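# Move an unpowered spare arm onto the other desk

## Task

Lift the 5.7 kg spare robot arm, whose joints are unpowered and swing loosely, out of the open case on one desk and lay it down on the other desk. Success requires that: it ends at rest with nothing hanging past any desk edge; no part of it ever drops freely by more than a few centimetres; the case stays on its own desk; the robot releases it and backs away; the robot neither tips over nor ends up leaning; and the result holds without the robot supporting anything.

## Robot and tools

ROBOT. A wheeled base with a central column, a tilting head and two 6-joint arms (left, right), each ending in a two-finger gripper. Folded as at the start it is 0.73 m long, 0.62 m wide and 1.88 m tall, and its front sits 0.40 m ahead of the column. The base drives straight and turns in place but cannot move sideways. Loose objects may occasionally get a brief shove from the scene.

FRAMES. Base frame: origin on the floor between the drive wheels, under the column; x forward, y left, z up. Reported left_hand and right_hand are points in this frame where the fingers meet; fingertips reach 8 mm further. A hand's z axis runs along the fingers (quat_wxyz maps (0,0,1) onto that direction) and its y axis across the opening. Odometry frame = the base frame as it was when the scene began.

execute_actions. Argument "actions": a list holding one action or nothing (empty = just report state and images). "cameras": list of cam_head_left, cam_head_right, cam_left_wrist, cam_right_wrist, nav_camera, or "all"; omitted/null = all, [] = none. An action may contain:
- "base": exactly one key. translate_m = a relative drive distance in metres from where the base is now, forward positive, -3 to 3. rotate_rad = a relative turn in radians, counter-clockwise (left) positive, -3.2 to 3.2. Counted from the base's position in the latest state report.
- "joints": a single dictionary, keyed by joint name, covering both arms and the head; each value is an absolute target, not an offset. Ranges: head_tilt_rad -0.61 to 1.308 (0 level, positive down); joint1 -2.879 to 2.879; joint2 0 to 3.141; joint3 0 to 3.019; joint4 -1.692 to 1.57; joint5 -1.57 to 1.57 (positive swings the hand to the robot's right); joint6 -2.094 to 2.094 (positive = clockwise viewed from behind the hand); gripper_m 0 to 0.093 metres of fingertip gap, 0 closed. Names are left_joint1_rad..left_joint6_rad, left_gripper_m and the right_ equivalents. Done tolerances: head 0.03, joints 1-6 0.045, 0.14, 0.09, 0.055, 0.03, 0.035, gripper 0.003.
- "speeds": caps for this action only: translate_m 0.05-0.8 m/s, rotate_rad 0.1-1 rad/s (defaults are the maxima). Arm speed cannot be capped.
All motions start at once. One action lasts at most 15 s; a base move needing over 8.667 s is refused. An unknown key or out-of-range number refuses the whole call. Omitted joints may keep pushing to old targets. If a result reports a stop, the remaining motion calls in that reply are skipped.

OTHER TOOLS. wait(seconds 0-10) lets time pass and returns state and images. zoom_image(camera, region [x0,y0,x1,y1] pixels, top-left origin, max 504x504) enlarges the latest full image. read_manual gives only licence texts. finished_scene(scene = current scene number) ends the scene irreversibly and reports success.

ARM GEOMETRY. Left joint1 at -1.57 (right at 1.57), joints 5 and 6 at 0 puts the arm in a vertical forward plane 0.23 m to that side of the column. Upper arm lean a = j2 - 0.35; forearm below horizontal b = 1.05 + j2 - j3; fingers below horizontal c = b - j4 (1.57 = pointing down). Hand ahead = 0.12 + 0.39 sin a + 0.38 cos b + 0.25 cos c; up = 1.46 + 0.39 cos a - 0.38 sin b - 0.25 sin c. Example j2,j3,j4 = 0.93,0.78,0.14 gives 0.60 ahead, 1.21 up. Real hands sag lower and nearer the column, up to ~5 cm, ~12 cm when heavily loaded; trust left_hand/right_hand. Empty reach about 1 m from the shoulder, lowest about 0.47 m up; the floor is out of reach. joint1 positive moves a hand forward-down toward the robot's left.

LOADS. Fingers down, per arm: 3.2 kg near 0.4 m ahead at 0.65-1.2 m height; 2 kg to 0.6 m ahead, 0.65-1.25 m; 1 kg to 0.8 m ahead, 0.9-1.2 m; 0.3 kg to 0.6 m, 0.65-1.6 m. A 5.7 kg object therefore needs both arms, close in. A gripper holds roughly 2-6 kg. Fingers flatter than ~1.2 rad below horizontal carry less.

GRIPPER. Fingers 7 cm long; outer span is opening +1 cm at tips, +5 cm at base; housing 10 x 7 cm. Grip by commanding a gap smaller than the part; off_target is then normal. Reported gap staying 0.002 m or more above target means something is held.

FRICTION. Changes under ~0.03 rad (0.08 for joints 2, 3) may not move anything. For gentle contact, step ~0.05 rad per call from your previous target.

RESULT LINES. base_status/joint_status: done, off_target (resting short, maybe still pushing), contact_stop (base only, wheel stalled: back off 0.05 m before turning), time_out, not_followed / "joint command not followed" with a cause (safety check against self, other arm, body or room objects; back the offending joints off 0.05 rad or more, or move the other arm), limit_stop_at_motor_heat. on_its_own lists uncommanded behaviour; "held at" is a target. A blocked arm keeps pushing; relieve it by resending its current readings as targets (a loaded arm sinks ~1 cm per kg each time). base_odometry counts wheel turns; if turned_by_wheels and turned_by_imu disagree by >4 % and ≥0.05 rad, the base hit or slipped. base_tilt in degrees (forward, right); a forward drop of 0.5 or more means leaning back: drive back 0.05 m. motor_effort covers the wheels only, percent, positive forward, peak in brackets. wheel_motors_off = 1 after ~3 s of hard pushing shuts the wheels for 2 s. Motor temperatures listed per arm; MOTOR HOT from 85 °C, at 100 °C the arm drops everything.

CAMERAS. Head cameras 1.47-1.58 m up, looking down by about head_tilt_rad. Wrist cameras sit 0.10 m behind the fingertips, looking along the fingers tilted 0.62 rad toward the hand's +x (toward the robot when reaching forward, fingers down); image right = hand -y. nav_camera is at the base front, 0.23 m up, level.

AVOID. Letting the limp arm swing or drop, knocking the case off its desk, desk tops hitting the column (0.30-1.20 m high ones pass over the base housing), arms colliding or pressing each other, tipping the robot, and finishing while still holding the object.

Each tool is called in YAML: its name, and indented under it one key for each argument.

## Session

execute_actions:
  actions:
    - {"joints":{"head_tilt_rad":0.6}}

Scene clock: 0.73 s.
Motor temperatures (°C, as the motors report them): left_arm=[23 23 23 21 22 21] | right_arm=[22 23 22 23 21 26]
base_odometry: x=+0.000 y=+0.000 heading=+0.000 (m, m, rad; odometry frame)
turned_by_wheels: +0.000 (rad since the last result)
turned_by_imu: +0.000 (rad since the last result)
base_tilt: forward=+0.1 right=-0.3 (deg)
base_status: not commanded
joint_positions: head_tilt_rad=+0.618 left_joint1_rad=-1.585 left_joint2_rad=+0.890 left_joint3_rad=+0.393 left_joint4_rad=-0.912 left_joint5_rad=+0.000 left_joint6_rad=-0.078 left_gripper_m=+0.094 right_joint1_rad=+1.581 right_joint2_rad=+0.888 right_joint3_rad=+0.390 right_joint4_rad=-0.941 right_joint5_rad=-0.010 right_joint6_rad=-0.055 right_gripper_m=+0.094
joint_status: all done
wheel_motors_off: 0
motor_effort: left_wheel=+1(1) right_wheel=+1(1) (%)
left_hand: x=+0.1427 y=+0.2216 z=+1.2483 quat_wxyz=(+0.428, +0.029, -0.903, -0.013) (m; base frame)
right_hand: x=+0.1372 y=-0.2216 z=+1.2544 quat_wxyz=(+0.442, +0.027, -0.897, -0.019) (m; base frame)
pictures: cam_head_left, cam_head_right, cam_left_wrist, cam_right_wrist, nav_camera
Images, in order (width x height): cam_head_left 504x504, cam_head_right 504x504, cam_left_wrist 616x616, cam_right_wrist 616x616, nav_camera 504x504.

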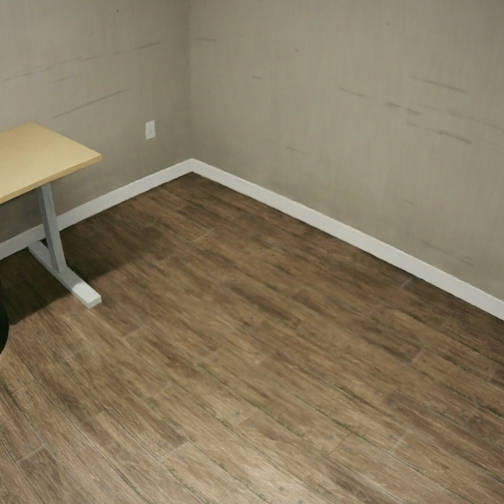

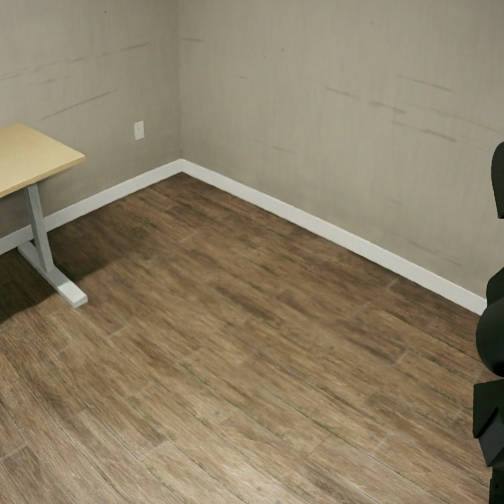

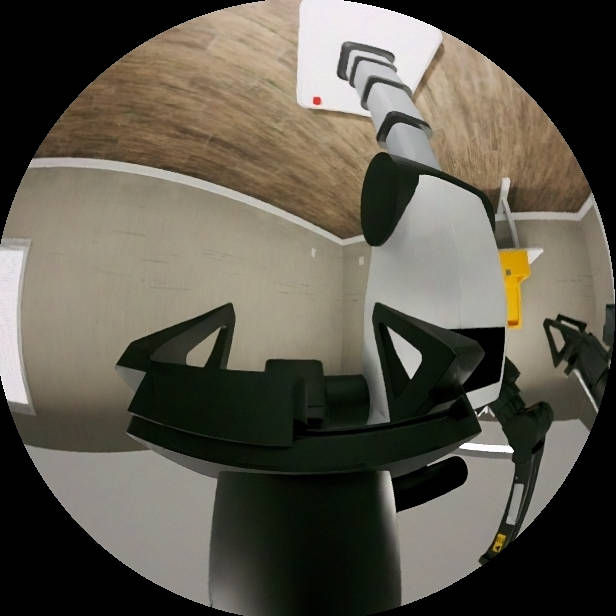

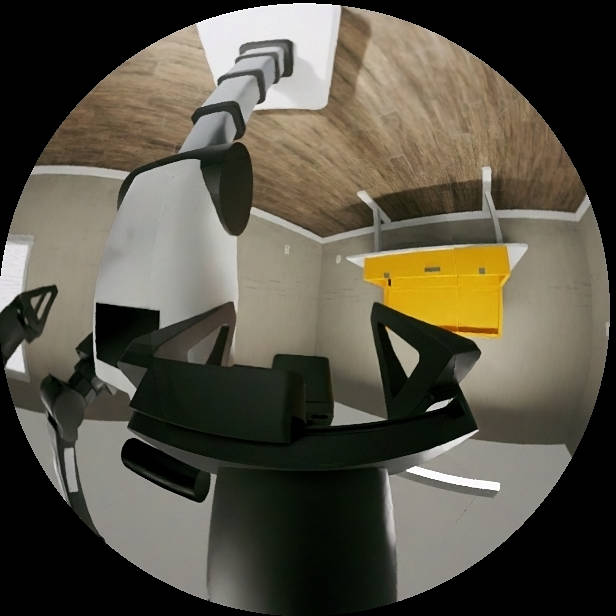

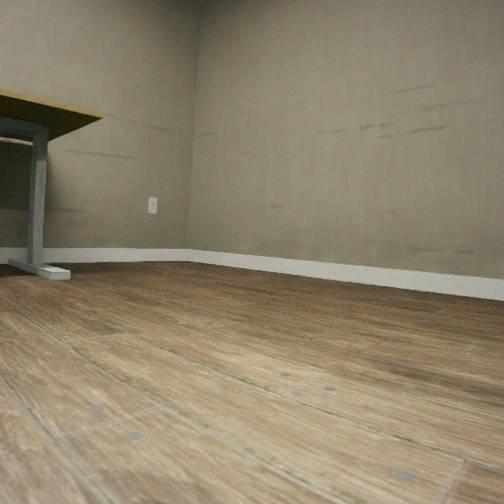

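execute_actions:
  actions:
    - {"base":{"rotate_rad":-2.3}}
  cameras: ["cam_head_left","nav_camera"]

Scene clock: 5.97 s.
Motor temperatures (°C, as the motors report them): left_arm=[23 23 23 21 22 21] | right_arm=[22 23 22 23 21 26]
base_odometry: x=+0.000 y=+0.000 heading=-2.299 (m, m, rad; odometry frame)
turned_by_wheels: -2.299 (rad since the last result)
turned_by_imu: -2.325 (rad since the last result)
base_tilt: forward=+0.1 right=-0.3 (deg)
base_status: done
joint_positions: head_tilt_rad=+0.618 left_joint1_rad=-1.585 left_joint2_rad=+0.890 left_joint3_rad=+0.393 left_joint4_rad=-0.912 left_joint5_rad=+0.000 left_joint6_rad=-0.078 left_gripper_m=+0.094 right_joint1_rad=+1.581 right_joint2_rad=+0.888 right_joint3_rad=+0.390 right_joint4_rad=-0.941 right_joint5_rad=-0.010 right_joint6_rad=-0.055 right_gripper_m=+0.094
joint_status: not commanded
wheel_motors_off: 0
motor_effort: left_wheel=+3(32) right_wheel=-5(38) (%)
left_hand: x=+0.1427 y=+0.2216 z=+1.2483 quat_wxyz=(+0.428, +0.029, -0.903, -0.013) (m; base frame)
right_hand: x=+0.1372 y=-0.2216 z=+1.2544 quat_wxyz=(+0.442, +0.027, -0.897, -0.019) (m; base frame)
pictures: cam_head_left, nav_camera
Images, in order (width x height): cam_head_left 504x504, nav_camera 504x504.

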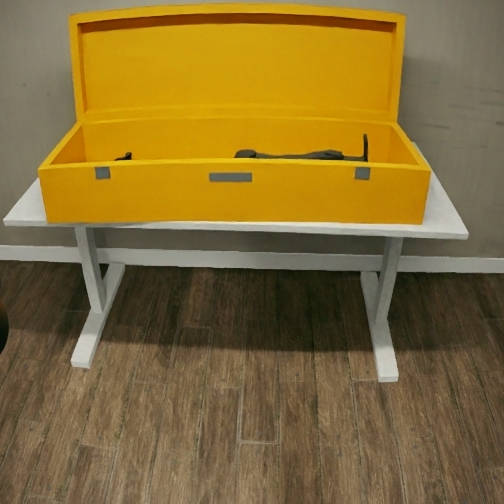

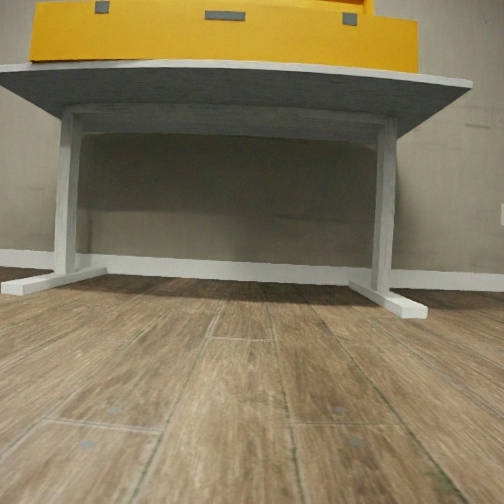

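execute_actions:
  actions:
    - {"base":{"translate_m":0.95},"joints":{"head_tilt_rad":1.15,"left_joint2_rad":0.6,"left_joint3_rad":1.0,"left_joint4_rad":-0.92,"right_joint2_rad":0.6,"right_joint3_rad":1.0,"right_joint4_rad":-0.92,"left_joint6_rad":1.57,"right_joint6_rad":-1.57}}

Scene clock: 11.80 s.
Motor temperatures (°C, as the motors report them): left_arm=[23 24 24 21 22 21] | right_arm=[22 23 22 23 21 26]
base_odometry: x=-0.633 y=-0.709 heading=-2.299 (m, m, rad; odometry frame)
turned_by_wheels: +0.000 (rad since the last result)
turned_by_imu: +0.002 (rad since the last result)
base_tilt: forward=+0.0 right=-0.3 (deg)
base_status: done
joint_positions: head_tilt_rad=+1.149 left_joint1_rad=-1.585 left_joint2_rad=+0.594 left_joint3_rad=+0.976 left_joint4_rad=-0.912 left_joint5_rad=+0.000 left_joint6_rad=+1.559 left_gripper_m=+0.094 right_joint1_rad=+1.581 right_joint2_rad=+0.594 right_joint3_rad=+0.979 right_joint4_rad=-0.925 right_joint5_rad=-0.010 right_joint6_rad=-1.563 right_gripper_m=+0.094
joint_status: all done
wheel_motors_off: 0
motor_effort: left_wheel=+0(48) right_wheel=+0(55) (%)
left_hand: x=+0.5173 y=+0.2202 z=+1.3477 quat_wxyz=(-0.002, -0.705, -0.709, +0.007) (m; base frame)
right_hand: x=+0.5156 y=-0.2205 z=+1.3485 quat_wxyz=(-0.001, +0.706, -0.708, -0.012) (m; base frame)
pictures: cam_head_left, cam_head_right, cam_left_wrist, cam_right_wrist, nav_camera
Images, in order (width x height): cam_head_left 504x504, cam_head_right 504x504, cam_left_wrist 616x616, cam_right_wrist 616x616, nav_camera 504x504.

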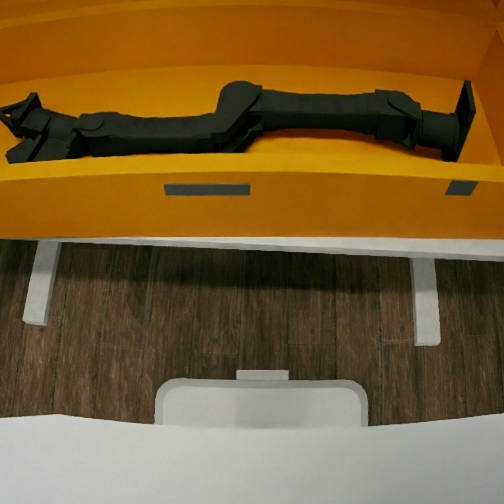

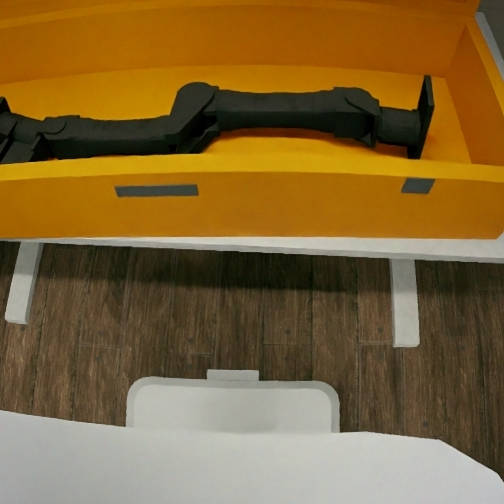

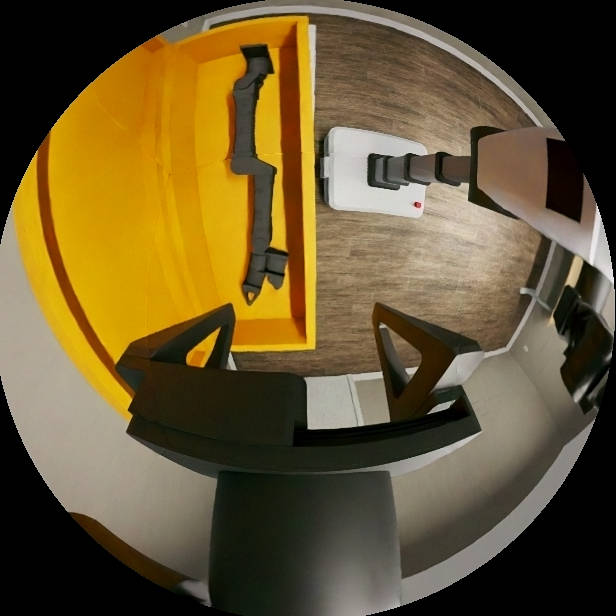

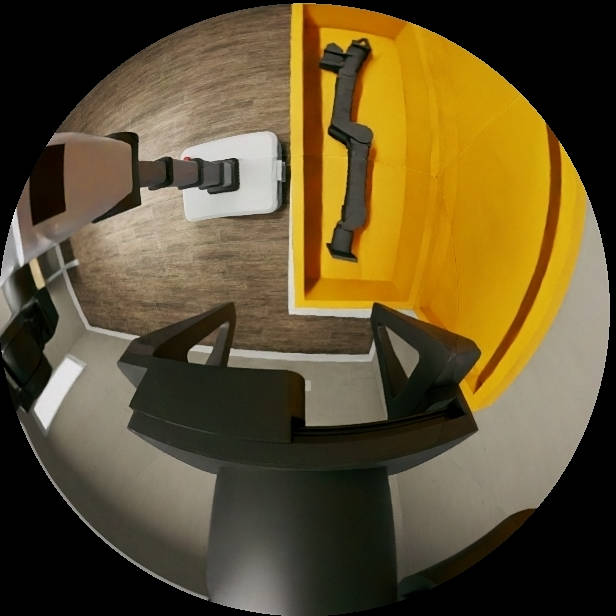

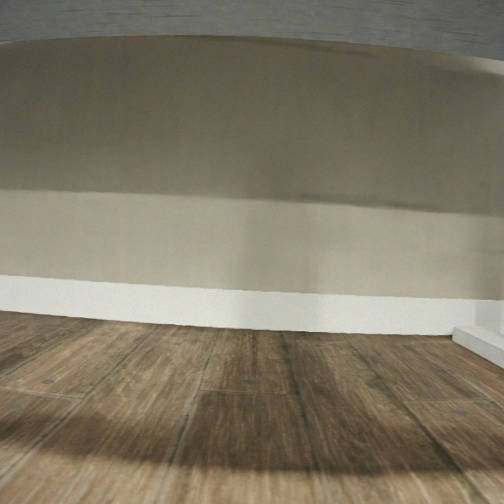

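execute_actions:
  actions:
    - {"base":{"translate_m":0.15},"joints":{"left_joint1_rad":-1.72,"left_joint5_rad":-0.14,"left_joint2_rad":1.35,"left_joint3_rad":0.89,"left_joint4_rad":-0.06,"right_joint2_rad":1.35,"right_joint3_rad":0.89,"right_joint4_rad":-0.06}}
  cameras: []

execute_actions:
  actions:
    - {"joints":{"left_joint2_rad":1.7,"left_joint3_rad":1.1,"left_joint4_rad":0.07,"right_joint2_rad":1.7,"right_joint3_rad":1.1,"right_joint4_rad":0.07}}
  cameras: ["cam_head_left","cam_left_wrist","cam_right_wrist"]

Scene clock: 17.77 s.
Motor temperatures (°C, as the motors report them): left_arm=[23 24 25 21 22 21] | right_arm=[22 23 23 23 21 26]
base_odometry: x=-0.732 y=-0.821 heading=-2.299 (m, m, rad; odometry frame)
turned_by_wheels: +0.000 (rad since the last result)
turned_by_imu: +0.001 (rad since the last result)
base_tilt: forward=+0.1 right=-0.3 (deg)
base_status: done
joint_positions: head_tilt_rad=+1.149 left_joint1_rad=-1.726 left_joint2_rad=+1.343 left_joint3_rad=+0.891 left_joint4_rad=-0.071 left_joint5_rad=-0.138 left_joint6_rad=+1.560 left_gripper_m=+0.094 right_joint1_rad=+1.581 right_joint2_rad=+1.358 right_joint3_rad=+0.891 right_joint4_rad=-0.069 right_joint5_rad=-0.010 right_joint6_rad=-1.563 right_gripper_m=+0.094
joint_status: all done
wheel_motors_off: 0
motor_effort: left_wheel=+0(32) right_wheel=+0(43) (%)
left_hand: x=+0.4726 y=+0.1615 z=+1.0424 quat_wxyz=(-0.001, -0.730, -0.683, -0.003) (m; base frame)
right_hand: x=+0.4685 y=-0.2179 z=+1.0332 quat_wxyz=(-0.002, +0.706, -0.708, -0.011) (m; base frame)
pictures: none
No camera images: the call's "cameras" was empty. Leave "cameras" out to get every camera's image.

Scene clock: 19.17 s.
Motor temperatures (°C, as the motors report them): left_arm=[23 24 25 21 22 21] | right_arm=[22 23 23 23 21 26]
base_odometry: x=-0.732 y=-0.821 heading=-2.299 (m, m, rad; odometry frame)
turned_by_wheels: +0.000 (rad since the last result)
turned_by_imu: +0.000 (rad since the last result)
base_tilt: forward=+0.1 right=-0.3 (deg)
base_status: not commanded
joint_positions: head_tilt_rad=+1.149 left_joint1_rad=-1.726 left_joint2_rad=+1.711 left_joint3_rad=+1.100 left_joint4_rad=+0.068 left_joint5_rad=-0.138 left_joint6_rad=+1.560 left_gripper_m=+0.094 right_joint1_rad=+1.581 right_joint2_rad=+1.707 right_joint3_rad=+1.100 right_joint4_rad=+0.070 right_joint5_rad=-0.010 right_joint6_rad=-1.563 right_gripper_m=+0.094
joint_status: all done
wheel_motors_off: 0
motor_effort: left_wheel=+0(2) right_wheel=-1(4) (%)
left_hand: x=+0.4599 y=+0.1451 z=+0.9140 quat_wxyz=(+0.006, -0.731, -0.682, +0.004) (m; base frame)
right_hand: x=+0.4652 y=-0.2168 z=+0.9101 quat_wxyz=(-0.002, +0.706, -0.708, -0.011) (m; base frame)
pictures: cam_head_left, cam_left_wrist, cam_right_wrist
Images, in order (width x height): cam_head_left 504x504, cam_left_wrist 616x616, cam_right_wrist 616x616.

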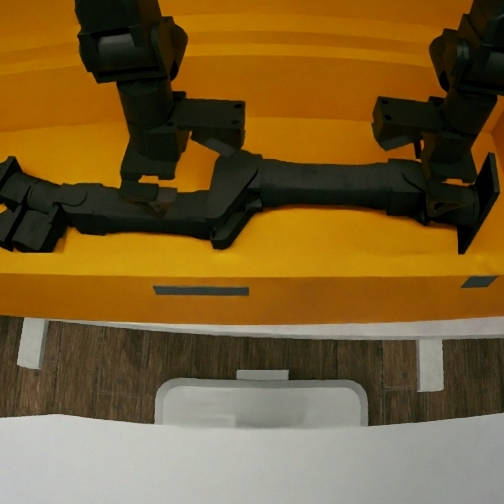

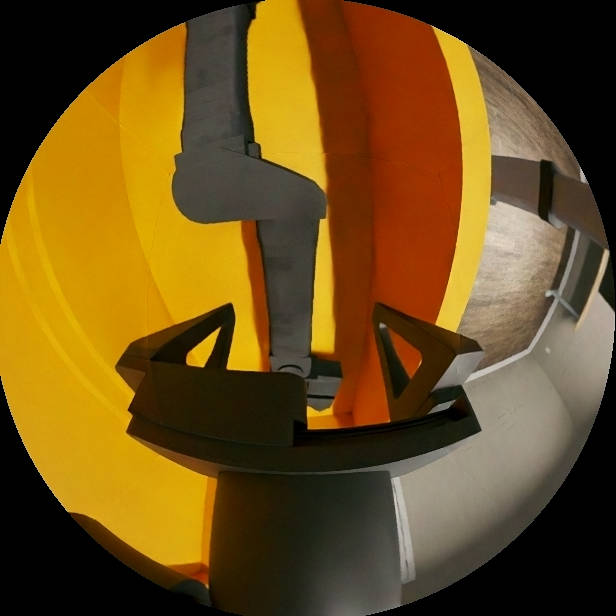

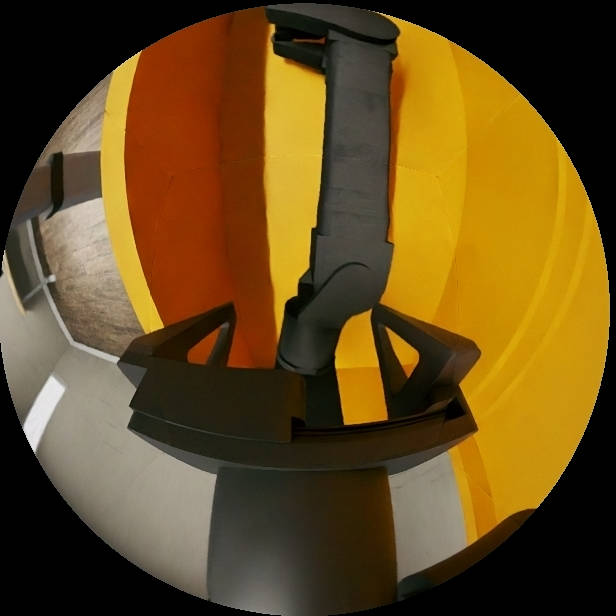

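execute_actions:
  actions:
    - {"joints":{"left_joint1_rad":-1.66,"left_joint5_rad":-0.09,"left_joint3_rad":1.15,"left_joint4_rad":0.02,"right_joint1_rad":1.75,"right_joint5_rad":0.17,"right_joint3_rad":1.22,"right_joint4_rad":-0.05}}
  cameras: []

execute_actions:
  actions:
    - {"joints":{"left_joint2_rad":1.87,"left_joint3_rad":1.3,"right_joint2_rad":1.87,"right_joint3_rad":1.37}}
  cameras: ["cam_head_left","cam_left_wrist","cam_right_wrist"]

Scene clock: 23.57 s.
Motor temperatures (°C, as the motors report them): left_arm=[23 24 24 21 22 21] | right_arm=[22 24 22 23 21 26]
base_odometry: x=-0.732 y=-0.821 heading=-2.299 (m, m, rad; odometry frame)
turned_by_wheels: +0.000 (rad since the last result)
turned_by_imu: +0.001 (rad since the last result)
base_tilt: forward=+0.1 right=-0.2 (deg)
base_status: not commanded
joint_positions: head_tilt_rad=+1.149 left_joint1_rad=-1.654 left_joint2_rad=+1.711 left_joint3_rad=+1.155 left_joint4_rad=+0.031 left_joint5_rad=-0.092 left_joint6_rad=+1.560 left_gripper_m=+0.094 right_joint1_rad=+1.750 right_joint2_rad=+1.699 right_joint3_rad=+1.221 right_joint4_rad=-0.038 right_joint5_rad=+0.168 right_joint6_rad=-1.563 right_gripper_m=+0.094
joint_status: all done
wheel_motors_off: 0
motor_effort: left_wheel=+1(1) right_wheel=-3(4) (%)
left_hand: x=+0.4871 y=+0.1840 z=+0.9088 quat_wxyz=(+0.007, -0.718, -0.696, -0.007) (m; base frame)
right_hand: x=+0.5157 y=-0.1307 z=+0.9193 quat_wxyz=(-0.001, +0.735, -0.678, +0.009) (m; base frame)
pictures: none
No camera images: the call's "cameras" was empty. Leave "cameras" out to get every camera's image.

Scene clock: 24.60 s.
Motor temperatures (°C, as the motors report them): left_arm=[23 24 24 21 22 21] | right_arm=[22 24 22 23 21 26]
base_odometry: x=-0.732 y=-0.821 heading=-2.299 (m, m, rad; odometry frame)
turned_by_wheels: +0.000 (rad since the last result)
turned_by_imu: +0.000 (rad since the last result)
base_tilt: forward=+0.1 right=-0.3 (deg)
base_status: not commanded
joint_positions: head_tilt_rad=+1.149 left_joint1_rad=-1.654 left_joint2_rad=+1.860 left_joint3_rad=+1.297 left_joint4_rad=+0.031 left_joint5_rad=-0.092 left_joint6_rad=+1.560 left_gripper_m=+0.094 right_joint1_rad=+1.754 right_joint2_rad=+1.863 right_joint3_rad=+1.370 right_joint4_rad=-0.042 right_joint5_rad=+0.168 right_joint6_rad=-1.563 right_gripper_m=+0.094
joint_status: all done
wheel_motors_off: 0
motor_effort: left_wheel=+1(2) right_wheel=-1(5) (%)
left_hand: x=+0.4906 y=+0.1798 z=+0.8525 quat_wxyz=(+0.009, -0.718, -0.696, -0.005) (m; base frame)
right_hand: x=+0.5128 y=-0.1181 z=+0.8577 quat_wxyz=(+0.005, +0.737, -0.676, +0.002) (m; base frame)
pictures: cam_head_left, cam_left_wrist, cam_right_wrist
Images, in order (width x height): cam_head_left 504x504, cam_left_wrist 616x616, cam_right_wrist 616x616.

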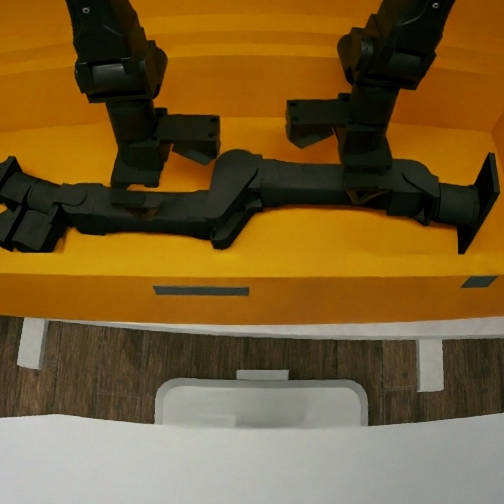

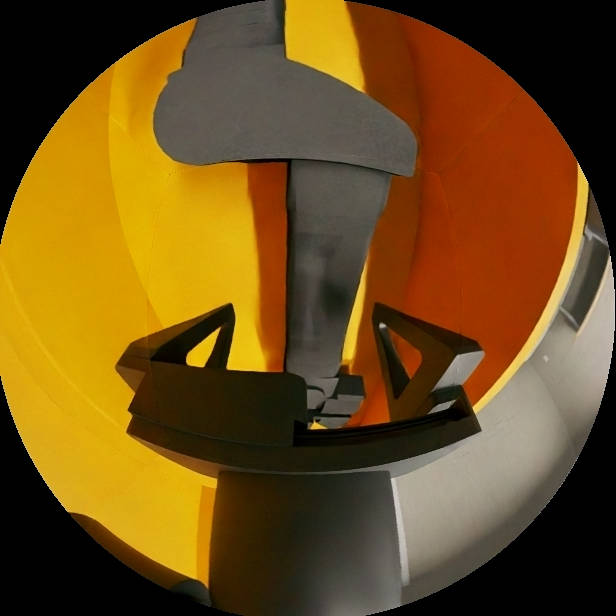

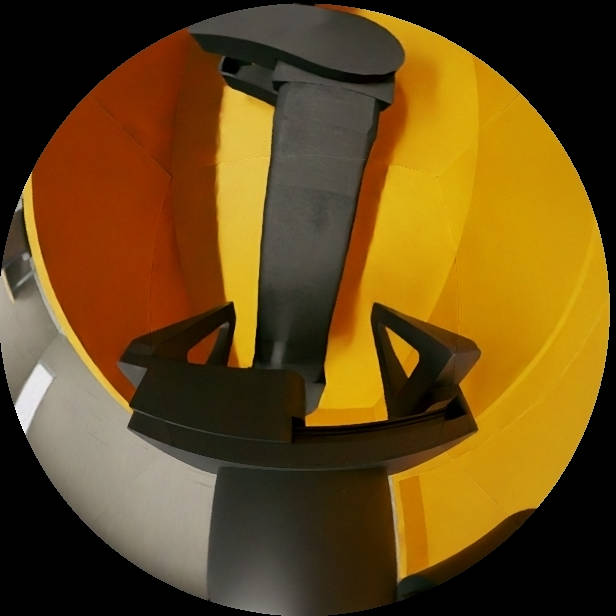

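execute_actions:
  actions:
    - {"joints":{"left_joint1_rad":-1.61,"left_joint5_rad":-0.045,"left_joint3_rad":1.24,"left_joint4_rad":0.08,"right_joint1_rad":1.7,"right_joint5_rad":0.125,"right_joint3_rad":1.33,"right_joint4_rad":-0.01}}
  cameras: []

execute_actions:
  actions:
    - {"joints":{"left_joint2_rad":1.99,"left_joint3_rad":1.36,"right_joint2_rad":1.99,"right_joint3_rad":1.45}}
  cameras: ["cam_left_wrist","cam_right_wrist"]

execute_actions:
  actions:
    - {"joints":{"left_joint2_rad":2.1,"left_joint3_rad":1.47,"right_joint2_rad":2.1,"right_joint3_rad":1.56}}
  cameras: ["cam_head_left","cam_left_wrist","cam_right_wrist"]

Scene clock: 28.93 s.
Motor temperatures (°C, as the motors report them): left_arm=[23 25 24 21 22 21] | right_arm=[22 24 22 23 21 26]
base_odometry: x=-0.732 y=-0.821 heading=-2.299 (m, m, rad; odometry frame)
turned_by_wheels: +0.000 (rad since the last result)
turned_by_imu: +0.001 (rad since the last result)
base_tilt: forward=+0.0 right=-0.3 (deg)
base_status: not commanded
joint_positions: head_tilt_rad=+1.149 left_joint1_rad=-1.605 left_joint2_rad=+1.860 left_joint3_rad=+1.237 left_joint4_rad=+0.069 left_joint5_rad=-0.047 left_joint6_rad=+1.560 left_gripper_m=+0.094 right_joint1_rad=+1.693 right_joint2_rad=+1.865 right_joint3_rad=+1.327 right_joint4_rad=-0.018 right_joint5_rad=+0.128 right_joint6_rad=-1.563 right_gripper_m=+0.094
joint_status: all done
wheel_motors_off: 0
motor_effort: left_wheel=+1(1) right_wheel=-1(2) (%)
left_hand: x=+0.4628 y=+0.2085 z=+0.8527 quat_wxyz=(+0.017, -0.710, -0.704, +0.004) (m; base frame)
right_hand: x=+0.4932 y=-0.1579 z=+0.8521 quat_wxyz=(+0.018, +0.727, -0.686, -0.002) (m; base frame)
pictures: none
No camera images: the call's "cameras" was empty. Leave "cameras" out to get every camera's image.

Scene clock: 29.83 s.
Motor temperatures (°C, as the motors report them): left_arm=[23 25 24 21 22 21] | right_arm=[22 24 22 23 21 26]
base_odometry: x=-0.732 y=-0.821 heading=-2.299 (m, m, rad; odometry frame)
turned_by_wheels: +0.000 (rad since the last result)
turned_by_imu: +0.000 (rad since the last result)
base_tilt: forward=+0.1 right=-0.3 (deg)
base_status: not commanded
joint_positions: head_tilt_rad=+1.149 left_joint1_rad=-1.605 left_joint2_rad=+1.976 left_joint3_rad=+1.358 left_joint4_rad=+0.071 left_joint5_rad=-0.047 left_joint6_rad=+1.560 left_gripper_m=+0.094 right_joint1_rad=+1.693 right_joint2_rad=+1.992 right_joint3_rad=+1.447 right_joint4_rad=-0.016 right_joint5_rad=+0.128 right_joint6_rad=-1.564 right_gripper_m=+0.094
joint_status: all done
wheel_motors_off: 0
motor_effort: left_wheel=+1(2) right_wheel=-2(3) (%)
left_hand: x=+0.4663 y=+0.2071 z=+0.8078 quat_wxyz=(+0.014, -0.710, -0.704, +0.002) (m; base frame)
right_hand: x=+0.4886 y=-0.1530 z=+0.8039 quat_wxyz=(+0.020, +0.727, -0.686, -0.004) (m; base frame)
pictures: cam_left_wrist, cam_right_wrist
Images, in order (width x height): cam_left_wrist 616x616, cam_right_wrist 616x616.

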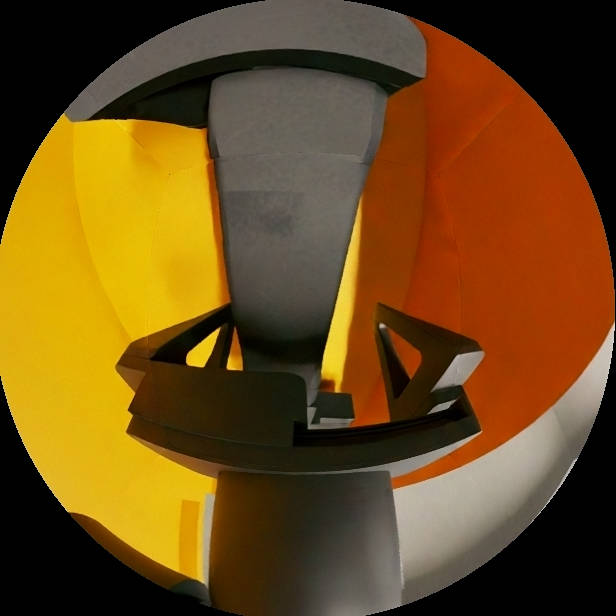

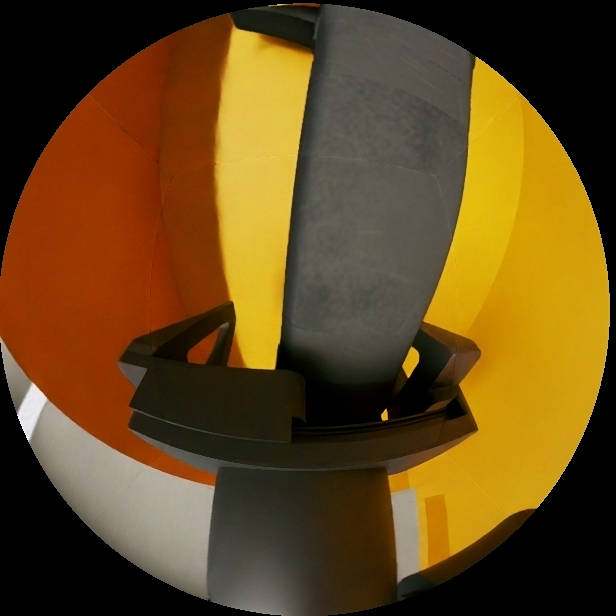

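Scene clock: 30.80 s.
Motor temperatures (°C, as the motors report them): left_arm=[23 25 24 21 22 21] | right_arm=[22 24 22 23 21 26]
base_odometry: x=-0.732 y=-0.821 heading=-2.299 (m, m, rad; odometry frame)
turned_by_wheels: +0.000 (rad since the last result)
turned_by_imu: +0.000 (rad since the last result)
base_tilt: forward=+0.1 right=-0.3 (deg)
base_status: not commanded
joint_positions: head_tilt_rad=+1.149 left_joint1_rad=-1.605 left_joint2_rad=+2.072 left_joint3_rad=+1.478 left_joint4_rad=+0.073 left_joint5_rad=-0.043 left_joint6_rad=+1.559 left_gripper_m=+0.094 right_joint1_rad=+1.699 right_joint2_rad=+2.008 right_joint3_rad=+1.532 right_joint4_rad=-0.026 right_joint5_rad=+0.144 right_joint6_rad=-1.562 right_gripper_m=+0.094
joint_status: all done
wheel_motors_off: 0
motor_effort: left_wheel=+2(3) right_wheel=-1(2) (%)
left_hand: x=+0.4778 y=+0.2052 z=+0.7702 quat_wxyz=(+0.004, -0.709, -0.705, -0.006) (m; base frame)
right_hand: x=+0.5286 y=-0.1478 z=+0.7985 quat_wxyz=(+0.002, +0.725, -0.688, +0.020) (m; base frame)
pictures: cam_head_left, cam_left_wrist, cam_right_wrist
Images, in order (width x height): cam_head_left 504x504, cam_left_wrist 616x616, cam_right_wrist 616x616.

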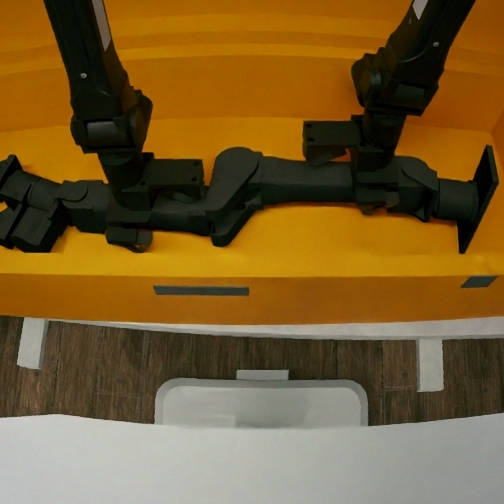

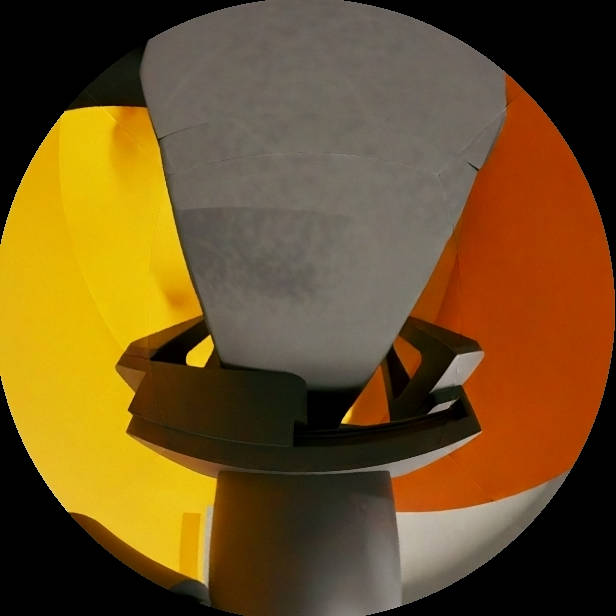

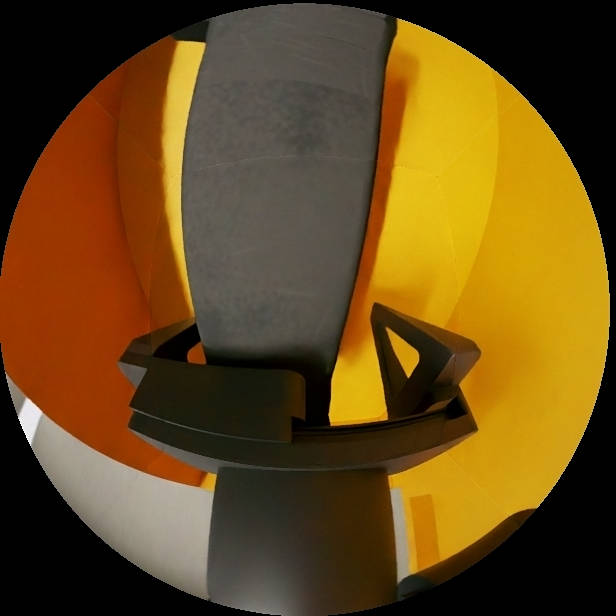

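execute_actions:
  actions:
    - {"joints":{"right_joint2_rad":2.12,"right_joint3_rad":1.5}}
  cameras: ["cam_right_wrist"]

execute_actions:
  actions:
    - {"joints":{"left_gripper_m":0,"right_gripper_m":0}}
  cameras: ["cam_head_left","cam_left_wrist","cam_right_wrist"]

Scene clock: 34.10 s.
Motor temperatures (°C, as the motors report them): left_arm=[23 25 24 21 22 21] | right_arm=[22 24 22 23 21 26]
base_odometry: x=-0.732 y=-0.821 heading=-2.299 (m, m, rad; odometry frame)
turned_by_wheels: +0.000 (rad since the last result)
turned_by_imu: +0.001 (rad since the last result)
base_tilt: forward=+0.1 right=-0.3 (deg)
base_status: not commanded
joint_positions: head_tilt_rad=+1.149 left_joint1_rad=-1.605 left_joint2_rad=+2.073 left_joint3_rad=+1.476 left_joint4_rad=+0.073 left_joint5_rad=-0.043 left_joint6_rad=+1.559 left_gripper_m=+0.094 right_joint1_rad=+1.700 right_joint2_rad=+2.005 right_joint3_rad=+1.510 right_joint4_rad=-0.016 right_joint5_rad=+0.144 right_joint6_rad=-1.566 right_gripper_m=+0.094
joint_status: all done
wheel_motors_off: 0
motor_effort: left_wheel=+2(2) right_wheel=-1(1) (%)
left_hand: x=+0.4759 y=+0.2049 z=+0.7699 quat_wxyz=(+0.005, -0.709, -0.705, -0.005) (m; base frame)
right_hand: x=+0.5192 y=-0.1479 z=+0.7994 quat_wxyz=(+0.005, +0.727, -0.686, +0.017) (m; base frame)
pictures: cam_right_wrist
Images, in order (width x height): cam_right_wrist 616x616.

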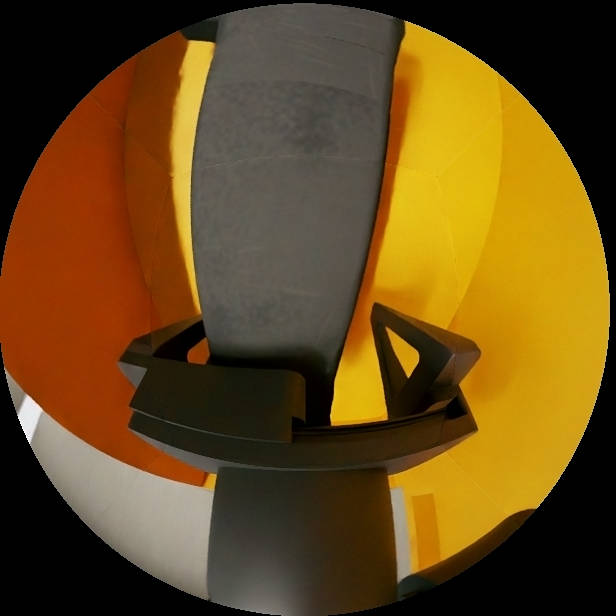

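Scene clock: 34.83 s.
Motor temperatures (°C, as the motors report them): left_arm=[23 25 24 21 22 21] | right_arm=[22 24 22 23 21 26]
base_odometry: x=-0.732 y=-0.821 heading=-2.299 (m, m, rad; odometry frame)
turned_by_wheels: +0.000 (rad since the last result)
turned_by_imu: +0.000 (rad since the last result)
base_tilt: forward=+0.1 right=-0.3 (deg)
base_status: not commanded
joint_positions: head_tilt_rad=+1.149 left_joint1_rad=-1.605 left_joint2_rad=+2.073 left_joint3_rad=+1.480 left_joint4_rad=+0.075 left_joint5_rad=-0.045 left_joint6_rad=+1.586 left_gripper_m=+0.053 right_joint1_rad=+1.704 right_joint2_rad=+2.002 right_joint3_rad=+1.483 right_joint4_rad=-0.020 right_joint5_rad=+0.150 right_joint6_rad=-1.551 right_gripper_m=+0.057
joint_status: left_gripper_m off_target (ended at +0.053, target +0.000); right_gripper_m off_target (ended at +0.057, target +0.000)
wheel_motors_off: 0
motor_effort: left_wheel=+0(2) right_wheel=+0(4) (%)
left_hand: x=+0.4784 y=+0.2055 z=+0.7698 quat_wxyz=(+0.004, -0.718, -0.696, -0.007) (m; base frame)
right_hand: x=+0.5030 y=-0.1468 z=+0.8005 quat_wxyz=(+0.016, +0.724, -0.689, +0.009) (m; base frame)
pictures: cam_head_left, cam_left_wrist, cam_right_wrist
Images, in order (width x height): cam_head_left 504x504, cam_left_wrist 616x616, cam_right_wrist 616x616.

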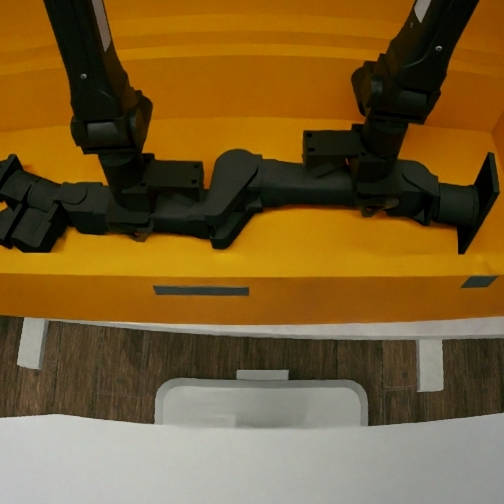

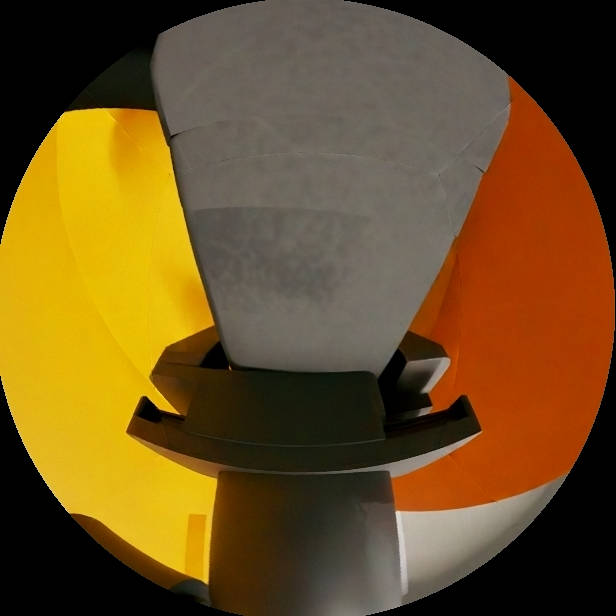

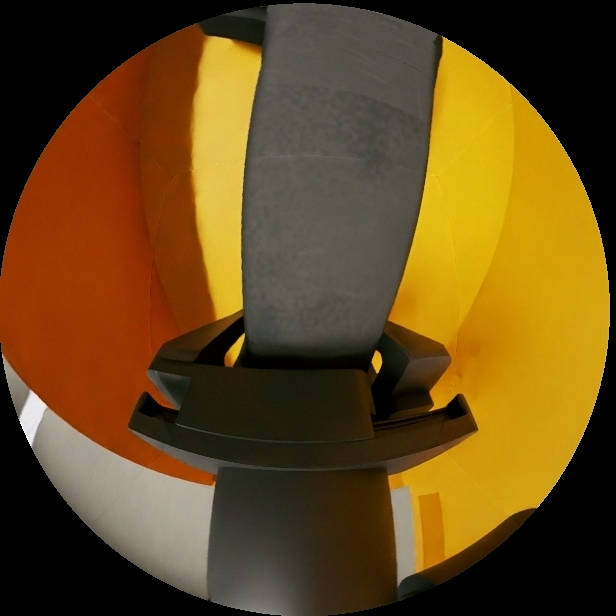

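execute_actions:
  actions:
    - {"joints":{"left_joint2_rad":1.88,"left_joint3_rad":1.27,"left_joint4_rad":0.08,"right_joint2_rad":1.85,"right_joint3_rad":1.25,"right_joint4_rad":0.08,"head_tilt_rad":1.0}}
  cameras: []

execute_actions:
  actions:
    - {"joints":{"left_joint2_rad":1.58,"left_joint3_rad":1.03,"left_joint4_rad":0.03,"right_joint2_rad":1.5,"right_joint3_rad":1.0,"right_joint4_rad":0.0,"left_joint1_rad":-1.64,"right_joint1_rad":1.72}}
  cameras: ["cam_head_left","cam_head_right"]

Scene clock: 38.60 s.
Motor temperatures (°C, as the motors report them): left_arm=[23 25 24 21 22 21] | right_arm=[22 24 22 23 21 26]
base_odometry: x=-0.732 y=-0.821 heading=-2.299 (m, m, rad; odometry frame)
turned_by_wheels: +0.000 (rad since the last result)
turned_by_imu: +0.001 (rad since the last result)
base_tilt: forward=+0.1 right=-0.3 (deg)
base_status: not commanded
joint_positions: head_tilt_rad=+1.014 left_joint1_rad=-1.611 left_joint2_rad=+2.018 left_joint3_rad=+1.292 left_joint4_rad=+0.108 left_joint5_rad=-0.051 left_joint6_rad=+1.611 left_gripper_m=+0.052 right_joint1_rad=+1.704 right_joint2_rad=+1.953 right_joint3_rad=+1.280 right_joint4_rad=+0.082 right_joint5_rad=+0.125 right_joint6_rad=-1.522 right_gripper_m=+0.057
joint_status: all done
wheel_motors_off: 0
motor_effort: left_wheel=+1(5) right_wheel=-2(7) (%)
left_hand: x=+0.4067 y=+0.2038 z=+0.7989 quat_wxyz=(+0.038, -0.729, -0.683, +0.028) (m; base frame)
right_hand: x=+0.4334 y=-0.1499 z=+0.8238 quat_wxyz=(+0.027, +0.716, -0.698, -0.017) (m; base frame)
pictures: none
No camera images: the call's "cameras" was empty. Leave "cameras" out to get every camera's image.

Scene clock: 39.90 s.
Motor temperatures (°C, as the motors report them): left_arm=[23 25 24 21 22 21] | right_arm=[22 24 22 23 21 26]
base_odometry: x=-0.732 y=-0.821 heading=-2.299 (m, m, rad; odometry frame)
turned_by_wheels: +0.000 (rad since the last result)
turned_by_imu: +0.000 (rad since the last result)
base_tilt: forward=+0.1 right=-0.2 (deg)
base_status: not commanded
joint_positions: head_tilt_rad=+1.014 left_joint1_rad=-1.647 left_joint2_rad=+1.689 left_joint3_rad=+1.057 left_joint4_rad=+0.053 left_joint5_rad=-0.049 left_joint6_rad=+1.609 left_gripper_m=+0.052 right_joint1_rad=+1.703 right_joint2_rad=+1.587 right_joint3_rad=+1.027 right_joint4_rad=-0.001 right_joint5_rad=+0.152 right_joint6_rad=-1.509 right_gripper_m=+0.057
joint_status: all done
wheel_motors_off: 0
motor_effort: left_wheel=+0(2) right_wheel=-2(3) (%)
left_hand: x=+0.4433 y=+0.1837 z=+0.9192 quat_wxyz=(+0.013, -0.734, -0.678, +0.025) (m; base frame)
right_hand: x=+0.4640 y=-0.1685 z=+0.9572 quat_wxyz=(+0.025, +0.710, -0.704, +0.003) (m; base frame)
pictures: cam_head_left, cam_head_right
Images, in order (width x height): cam_head_left 504x504, cam_head_right 504x504.

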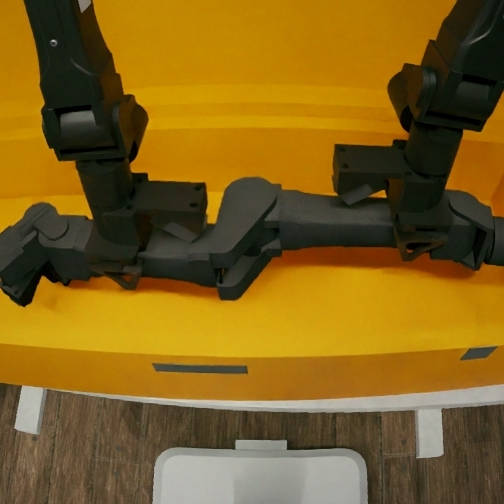

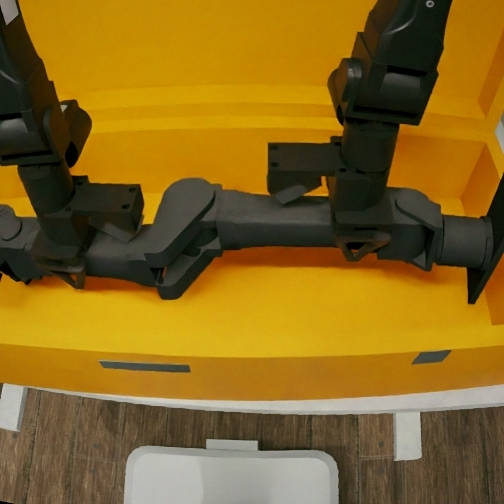

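execute_actions:
  actions:
    - {"joints":{"left_joint2_rad":1.25,"left_joint3_rad":0.88,"left_joint4_rad":-0.15,"right_joint2_rad":1.2,"right_joint3_rad":0.85,"right_joint4_rad":-0.17,"left_joint1_rad":-1.68,"right_joint1_rad":1.75,"head_tilt_rad":0.8}}
  cameras: ["cam_head_right"]

execute_actions:
  actions:
    - {"joints":{"left_joint2_rad":0.85,"left_joint3_rad":0.76,"left_joint4_rad":-0.43,"right_joint2_rad":0.8,"right_joint3_rad":0.73,"right_joint4_rad":-0.45,"left_joint1_rad":-1.73,"right_joint1_rad":1.79}}
  cameras: ["cam_head_left","cam_head_right"]

Scene clock: 45.30 s.
Motor temperatures (°C, as the motors report them): left_arm=[23 26 24 21 22 21] | right_arm=[22 25 22 23 22 26]
base_odometry: x=-0.732 y=-0.821 heading=-2.299 (m, m, rad; odometry frame)
turned_by_wheels: +0.000 (rad since the last result)
turned_by_imu: +0.001 (rad since the last result)
base_tilt: forward=+0.0 right=-0.3 (deg)
base_status: not commanded
joint_positions: head_tilt_rad=+0.816 left_joint1_rad=-1.672 left_joint2_rad=+1.391 left_joint3_rad=+0.876 left_joint4_rad=-0.122 left_joint5_rad=-0.058 left_joint6_rad=+1.617 left_gripper_m=+0.052 right_joint1_rad=+1.717 right_joint2_rad=+1.295 right_joint3_rad=+0.853 right_joint4_rad=-0.177 right_joint5_rad=+0.149 right_joint6_rad=-1.468 right_gripper_m=+0.057
joint_status: left_joint2_rad time_out (moved -0.297 of -0.439); the others done
wheel_motors_off: 0
on_its_own: left_joint2_rad reads +1.391 and still pushes toward +1.250 since a time_out
motor_effort: left_wheel=+0(5) right_wheel=-2(5) (%)
left_hand: x=+0.4312 y=+0.1788 z=+1.0249 quat_wxyz=(+0.029, -0.742, -0.668, +0.050) (m; base frame)
right_hand: x=+0.4435 y=-0.1735 z=+1.0583 quat_wxyz=(+0.042, +0.700, -0.712, -0.020) (m; base frame)
pictures: cam_head_right
Images, in order (width x height): cam_head_right 504x504.

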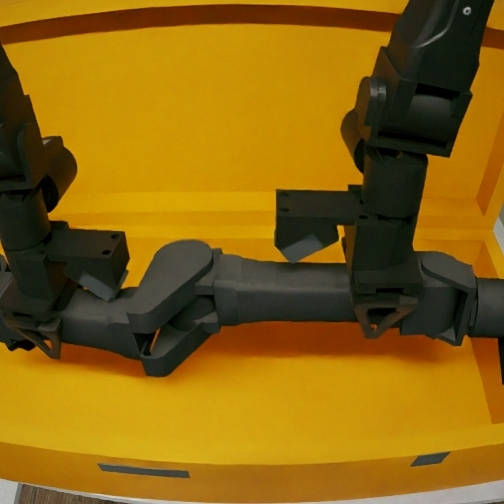

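not run: a stop came earlier in this reply.

execute_actions:
  actions:
    - {"joints":{"left_joint2_rad":0.8,"left_joint3_rad":0.74,"left_joint4_rad":-0.43,"right_joint2_rad":0.8,"right_joint3_rad":0.73,"right_joint4_rad":-0.45,"left_joint1_rad":-1.73,"right_joint1_rad":1.79}}
  cameras: ["cam_head_left","cam_head_right"]

Scene clock: 49.70 s.
Motor temperatures (°C, as the motors report them): left_arm=[23 27 24 21 23 21] | right_arm=[22 25 22 23 22 26]
base_odometry: x=-0.732 y=-0.821 heading=-2.299 (m, m, rad; odometry frame)
turned_by_wheels: +0.000 (rad since the last result)
turned_by_imu: +0.001 (rad since the last result)
base_tilt: forward=+0.1 right=-0.2 (deg)
base_status: not commanded
joint_positions: head_tilt_rad=+0.816 left_joint1_rad=-1.711 left_joint2_rad=+0.916 left_joint3_rad=+0.684 left_joint4_rad=-0.408 left_joint5_rad=-0.069 left_joint6_rad=+1.598 left_gripper_m=+0.052 right_joint1_rad=+1.754 right_joint2_rad=+0.879 right_joint3_rad=+0.707 right_joint4_rad=-0.451 right_joint5_rad=+0.140 right_joint6_rad=-1.455 right_gripper_m=+0.057
joint_status: all done
wheel_motors_off: 0
motor_effort: left_wheel=+1(4) right_wheel=-2(5) (%)
left_hand: x=+0.4115 y=+0.1783 z=+1.1728 quat_wxyz=(+0.022, -0.743, -0.666, +0.058) (m; base frame)
right_hand: x=+0.4257 y=-0.1747 z=+1.1882 quat_wxyz=(+0.029, +0.703, -0.710, -0.036) (m; base frame)
pictures: cam_head_left, cam_head_right
Images, in order (width x height): cam_head_left 504x504, cam_head_right 504x504.

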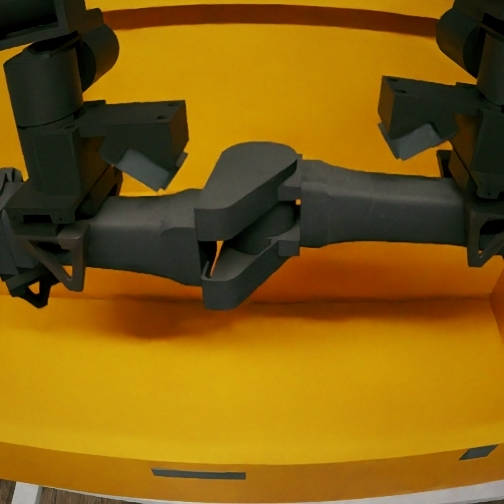

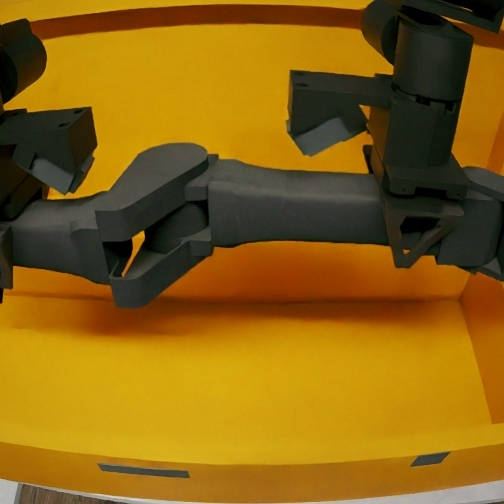

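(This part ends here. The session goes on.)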